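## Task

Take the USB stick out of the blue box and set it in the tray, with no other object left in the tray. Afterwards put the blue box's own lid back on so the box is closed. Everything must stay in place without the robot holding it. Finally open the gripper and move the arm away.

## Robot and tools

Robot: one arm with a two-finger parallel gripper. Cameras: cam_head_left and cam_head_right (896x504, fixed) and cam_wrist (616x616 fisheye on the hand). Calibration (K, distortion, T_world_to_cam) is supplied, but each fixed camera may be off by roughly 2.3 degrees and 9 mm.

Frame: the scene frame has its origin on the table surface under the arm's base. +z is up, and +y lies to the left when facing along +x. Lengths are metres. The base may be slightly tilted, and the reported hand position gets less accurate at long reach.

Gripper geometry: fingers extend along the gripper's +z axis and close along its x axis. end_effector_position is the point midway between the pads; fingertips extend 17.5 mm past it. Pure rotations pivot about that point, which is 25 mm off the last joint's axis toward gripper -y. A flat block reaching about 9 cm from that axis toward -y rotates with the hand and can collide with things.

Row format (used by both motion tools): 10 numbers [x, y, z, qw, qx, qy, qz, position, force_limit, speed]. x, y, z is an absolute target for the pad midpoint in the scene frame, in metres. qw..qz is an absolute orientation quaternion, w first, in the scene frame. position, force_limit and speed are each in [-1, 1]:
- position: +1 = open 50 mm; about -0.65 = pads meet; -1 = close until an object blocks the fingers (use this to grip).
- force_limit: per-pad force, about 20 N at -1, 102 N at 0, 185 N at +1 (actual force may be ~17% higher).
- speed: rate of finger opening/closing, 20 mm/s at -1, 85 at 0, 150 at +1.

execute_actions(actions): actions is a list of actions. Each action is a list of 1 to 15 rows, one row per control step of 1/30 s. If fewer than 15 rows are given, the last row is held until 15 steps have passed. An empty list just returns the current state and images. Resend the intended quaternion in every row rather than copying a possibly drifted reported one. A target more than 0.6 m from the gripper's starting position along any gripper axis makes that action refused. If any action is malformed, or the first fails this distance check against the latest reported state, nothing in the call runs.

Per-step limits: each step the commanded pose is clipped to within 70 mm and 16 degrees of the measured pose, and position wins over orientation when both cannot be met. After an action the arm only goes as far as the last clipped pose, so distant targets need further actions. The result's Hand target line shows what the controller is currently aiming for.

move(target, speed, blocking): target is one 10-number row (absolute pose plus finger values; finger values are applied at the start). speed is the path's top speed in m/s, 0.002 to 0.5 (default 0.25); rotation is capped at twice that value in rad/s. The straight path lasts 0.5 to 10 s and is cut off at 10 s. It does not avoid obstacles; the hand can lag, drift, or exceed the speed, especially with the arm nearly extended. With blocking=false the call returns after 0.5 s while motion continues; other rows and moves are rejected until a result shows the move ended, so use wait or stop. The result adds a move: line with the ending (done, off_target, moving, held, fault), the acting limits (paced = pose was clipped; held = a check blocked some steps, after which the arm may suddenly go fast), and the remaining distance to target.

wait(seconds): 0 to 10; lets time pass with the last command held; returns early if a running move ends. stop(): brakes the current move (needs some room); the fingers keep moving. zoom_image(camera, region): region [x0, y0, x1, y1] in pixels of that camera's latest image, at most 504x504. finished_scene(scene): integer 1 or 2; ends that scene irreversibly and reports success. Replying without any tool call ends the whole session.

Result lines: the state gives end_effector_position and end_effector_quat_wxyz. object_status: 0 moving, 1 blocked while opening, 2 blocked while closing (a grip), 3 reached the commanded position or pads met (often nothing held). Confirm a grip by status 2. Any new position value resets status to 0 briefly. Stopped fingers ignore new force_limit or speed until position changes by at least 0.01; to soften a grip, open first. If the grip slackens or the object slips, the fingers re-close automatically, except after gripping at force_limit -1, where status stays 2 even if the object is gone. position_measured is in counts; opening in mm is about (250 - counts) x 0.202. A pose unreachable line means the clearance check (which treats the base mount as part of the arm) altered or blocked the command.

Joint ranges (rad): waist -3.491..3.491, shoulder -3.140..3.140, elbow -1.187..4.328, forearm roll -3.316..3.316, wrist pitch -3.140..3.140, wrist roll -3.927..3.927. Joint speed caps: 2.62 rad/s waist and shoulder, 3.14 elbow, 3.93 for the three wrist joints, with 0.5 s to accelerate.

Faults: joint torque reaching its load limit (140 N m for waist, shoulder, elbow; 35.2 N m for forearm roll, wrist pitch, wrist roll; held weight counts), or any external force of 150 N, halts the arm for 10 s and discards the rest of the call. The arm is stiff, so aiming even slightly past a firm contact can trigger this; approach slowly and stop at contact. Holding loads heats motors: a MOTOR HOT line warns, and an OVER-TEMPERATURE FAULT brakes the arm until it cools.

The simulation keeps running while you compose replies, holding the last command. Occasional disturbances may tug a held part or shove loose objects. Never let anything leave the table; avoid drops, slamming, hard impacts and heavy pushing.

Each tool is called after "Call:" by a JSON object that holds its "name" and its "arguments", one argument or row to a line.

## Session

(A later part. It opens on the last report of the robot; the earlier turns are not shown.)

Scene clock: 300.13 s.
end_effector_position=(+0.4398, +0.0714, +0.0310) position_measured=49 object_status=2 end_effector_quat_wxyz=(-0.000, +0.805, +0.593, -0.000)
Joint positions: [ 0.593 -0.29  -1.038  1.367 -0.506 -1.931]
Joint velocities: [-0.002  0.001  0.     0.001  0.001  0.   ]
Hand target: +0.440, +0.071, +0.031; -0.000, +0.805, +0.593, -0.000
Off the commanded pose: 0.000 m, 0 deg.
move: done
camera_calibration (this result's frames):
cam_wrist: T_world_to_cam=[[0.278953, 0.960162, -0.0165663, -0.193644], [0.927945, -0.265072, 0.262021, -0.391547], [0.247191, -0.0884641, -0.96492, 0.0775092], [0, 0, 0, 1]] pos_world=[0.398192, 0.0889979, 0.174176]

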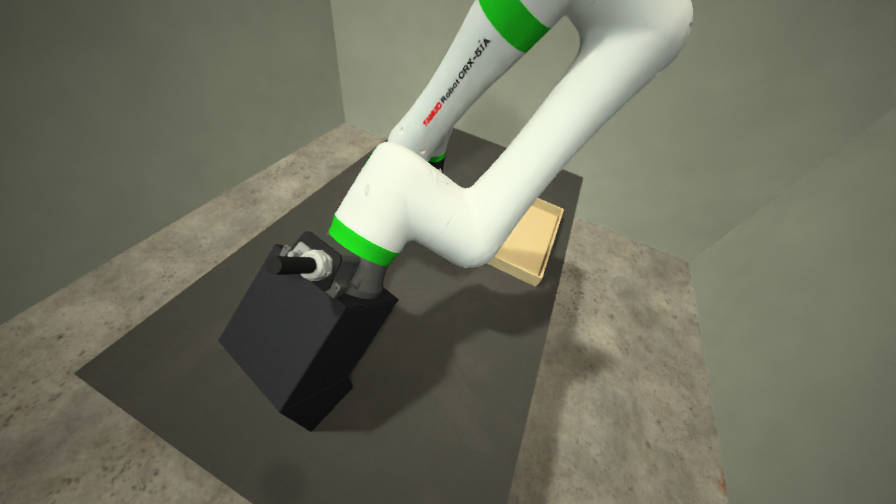

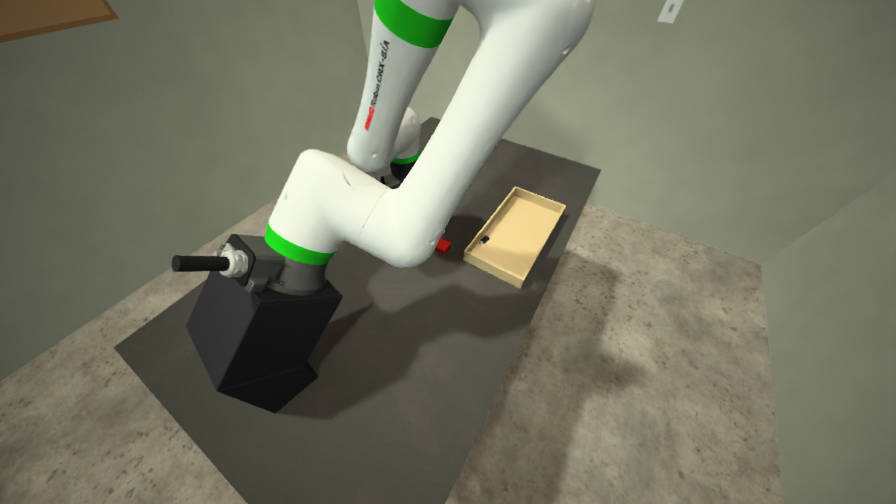

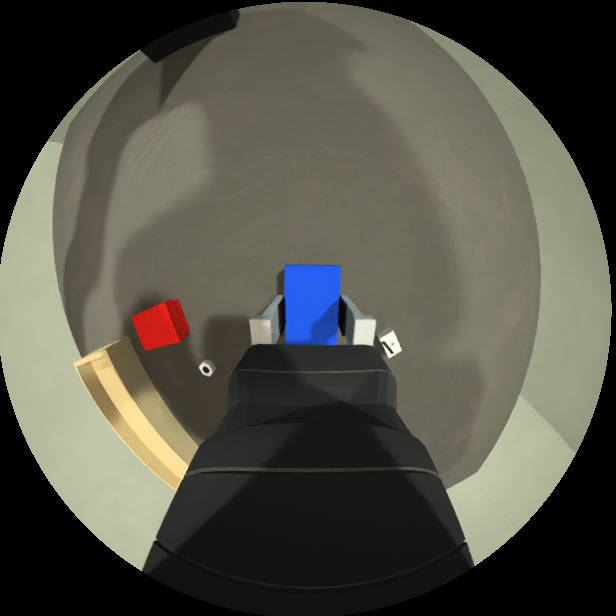

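Call:
{"name": "execute_actions", "arguments": {
  "actions": [
    [[0.4398, 0.0714, 0.031, 0, 0.80541, 0.59272, 0, 1, -0.5, -0.3]],
    [[0.4398, 0.0714, 0.031, 0, 0.80541, 0.59272, 0, 1, -0.5, -0.3]]
  ]
}}

Call:
{"name": "zoom_image", "arguments": {
  "camera": "cam_wrist",
  "region": [230, 220, 400, 350]
}}

Call:
{"name": "move", "arguments": {
  "target": [0.4398, 0.0714, 0.09, 0, 0.80541, 0.59272, 0, 1, -0.5, -0.3],
  "speed": 0.06
}}

Call:
{"name": "move", "arguments": {
  "target": [0.44, 0.20, 0.10, 0, 0.80541, 0.59272, 0, 1, -0.5, -0.3],
  "speed": 0.12
}}

Call:
{"name": "zoom_image", "arguments": {
  "camera": "cam_wrist",
  "region": [130, 240, 300, 400]
}}

Scene clock: 307.80 s.
end_effector_position=(+0.4398, +0.0714, +0.0310) position_measured=3 object_status=3 end_effector_quat_wxyz=(+0.000, +0.805, +0.593, -0.000)
Joint positions: [ 0.593 -0.289 -1.038  1.367 -0.506 -1.931]
Joint velocities: [ 0.001 -0.     0.     0.     0.    -0.   ]
Hand target: +0.440, +0.071, +0.031; +0.000, +0.805, +0.593, +0.000
Off the commanded pose: 0.000 m, 0 deg.
camera_calibration (this result's frames):
cam_wrist: T_world_to_cam=[[0.278968, 0.960157, -0.0166083, -0.193643], [0.92793, -0.265071, 0.262076, -0.391592], [0.247232, -0.0885221, -0.964904, 0.0774288], [0, 0, 0, 1]] pos_world=[0.398247, 0.0889818, 0.174122]

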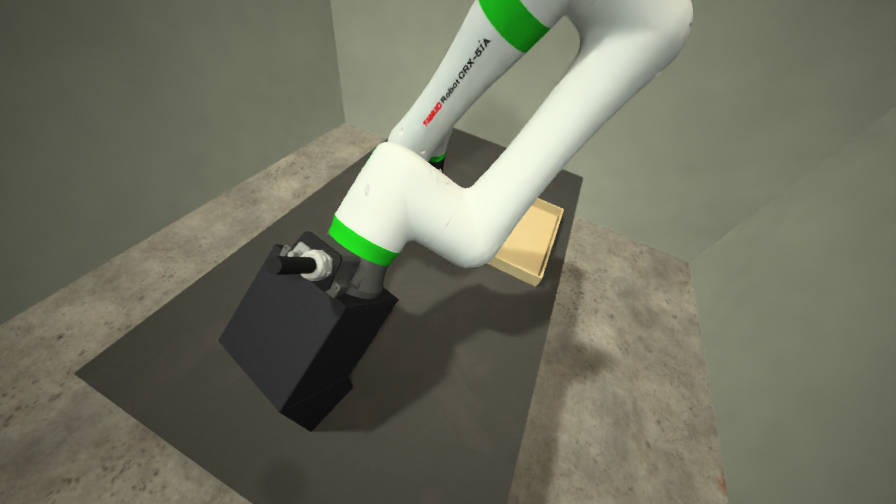

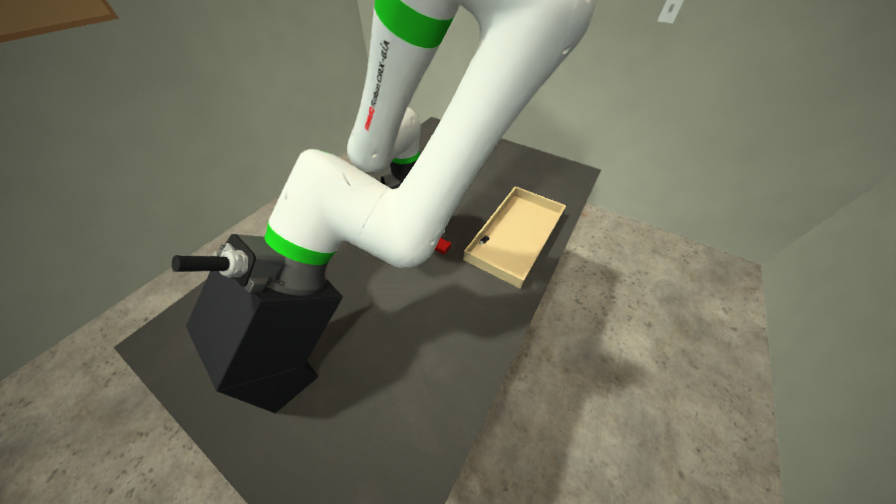

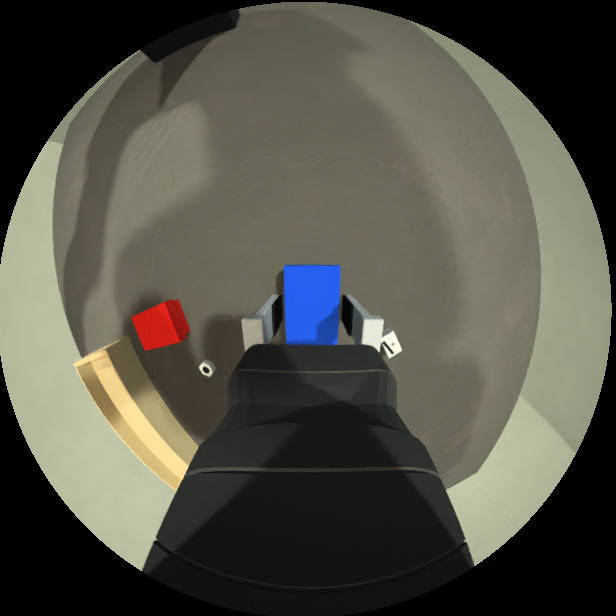

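Region (230, 220, 400, 350) of cam_wrist's 616x616 image, scaled by 2.965, with more detail than that image has; it fills the top 385 rows of this view, and the rest is white.

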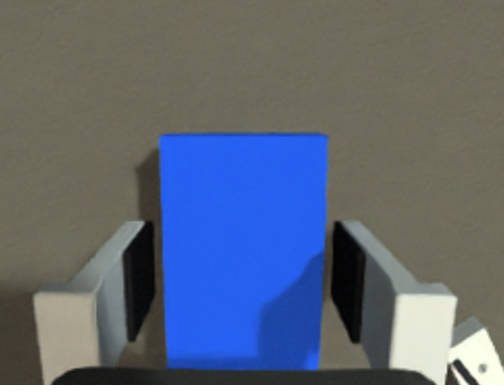

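Scene clock: 309.10 s.
end_effector_position=(+0.4401, +0.0712, +0.0898) position_measured=3 object_status=3 end_effector_quat_wxyz=(+0.000, +0.805, +0.593, +0.000)
Joint positions: [ 0.848 -0.456 -1.025  1.075 -0.758 -1.764]
Joint velocities: [-0.    -0.     0.    -0.    -0.001 -0.   ]
Hand target: +0.440, +0.071, +0.090; +0.000, +0.805, +0.593, +0.000
Off the commanded pose: 0.000 m, 0 deg.
move: done
camera_calibration (this result's frames):
cam_wrist: T_world_to_cam=[[0.278488, 0.960291, -0.0168799, -0.19234], [0.927877, -0.264467, 0.262871, -0.407427], [0.247968, -0.0888688, -0.964683, 0.133755], [0, 0, 0, 1]] pos_world=[0.39844, 0.0888385, 0.232885]

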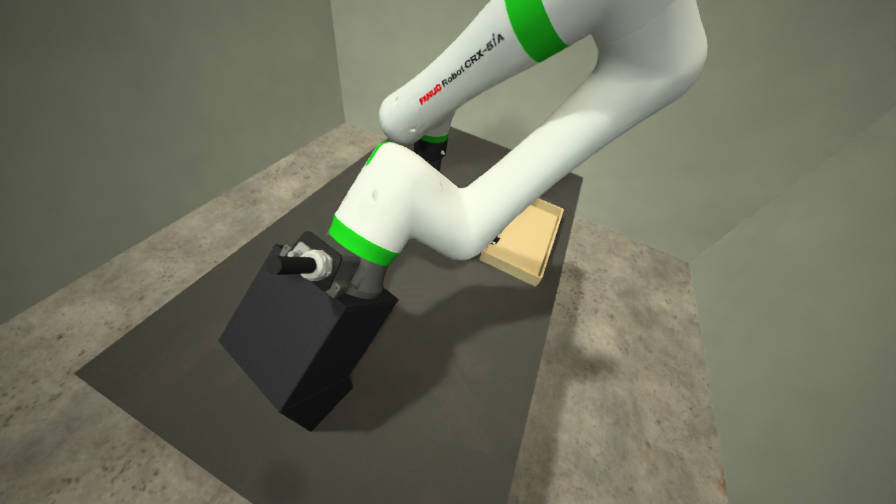

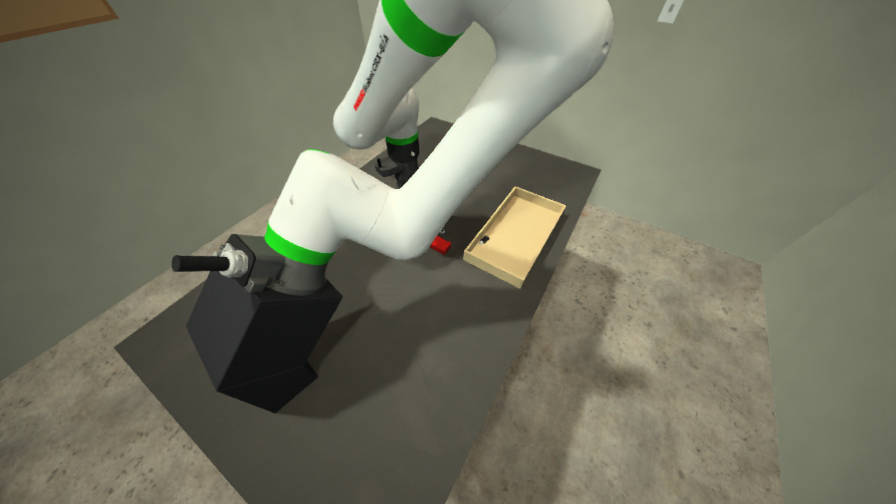

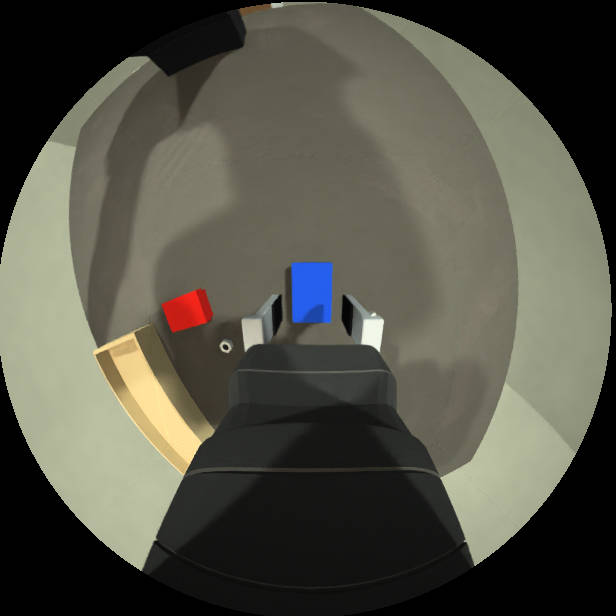

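Scene clock: 310.50 s.
end_effector_position=(+0.4398, +0.1996, +0.1002) position_measured=3 object_status=3 end_effector_quat_wxyz=(+0.000, +0.805, +0.593, -0.000)
Joint positions: [ 1.125 -0.196 -0.883  1.101 -0.904 -2.045]
Joint velocities: [-0.    -0.     0.    -0.    -0.     0.002]
Hand target: +0.440, +0.200, +0.100; +0.000, +0.805, +0.593, -0.000
Off the commanded pose: 0.000 m, 0 deg.
move: done
camera_calibration (this result's frames):
cam_wrist: T_world_to_cam=[[0.278668, 0.960237, -0.016989, -0.315493], [0.92795, -0.264655, 0.262423, -0.375876], [0.247492, -0.0888938, -0.964803, 0.155509], [0, 0, 0, 1]] pos_world=[0.398225, 0.217294, 0.243314]

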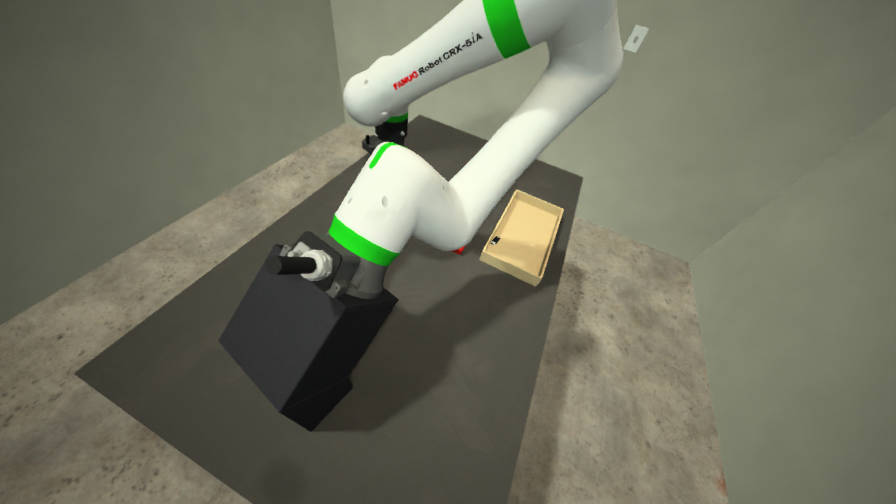

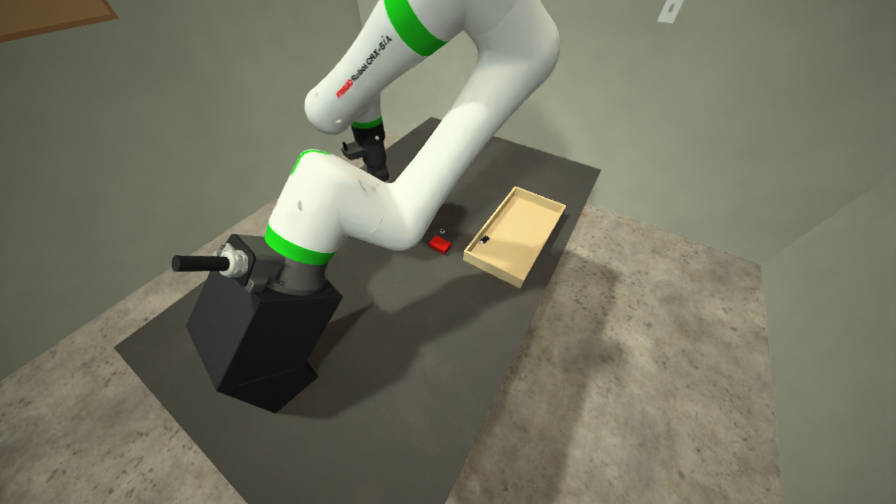

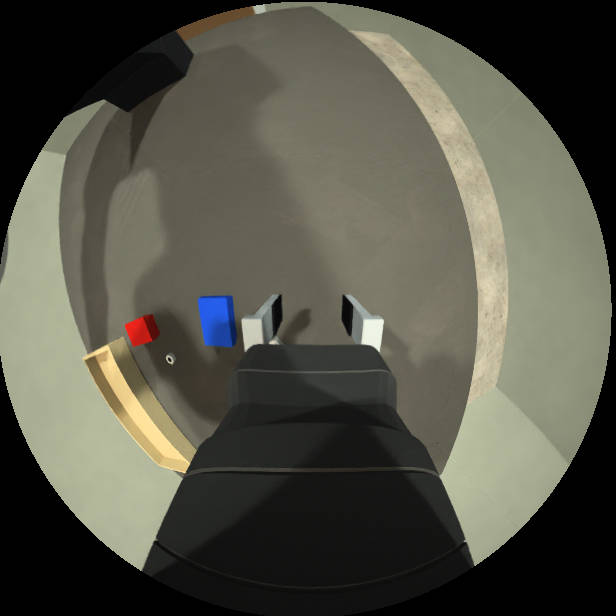

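Region (130, 240, 300, 400) of cam_wrist's 616x616 image, scaled by 2.965, with more detail than that image has; it fills the top 474 rows of this view, and the rest is white.

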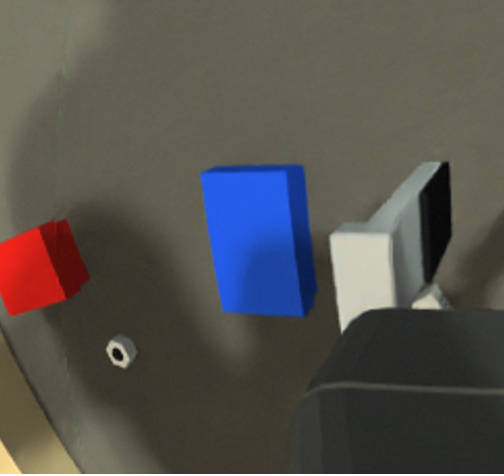

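Call:
{"name": "zoom_image", "arguments": {
  "camera": "cam_head_right",
  "region": [420, 170, 590, 300]
}}

Region (420, 170, 590, 300) of cam_head_right's 896x504 image, scaled by 2.965, with more detail than that image has; it fills the top 385 rows of this view, and the rest is white.

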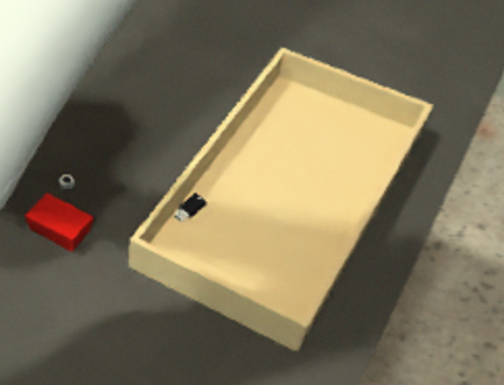

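Call:
{"name": "finished_scene", "arguments": {
  "scene": 2
}}

The scene is finished: the task was done.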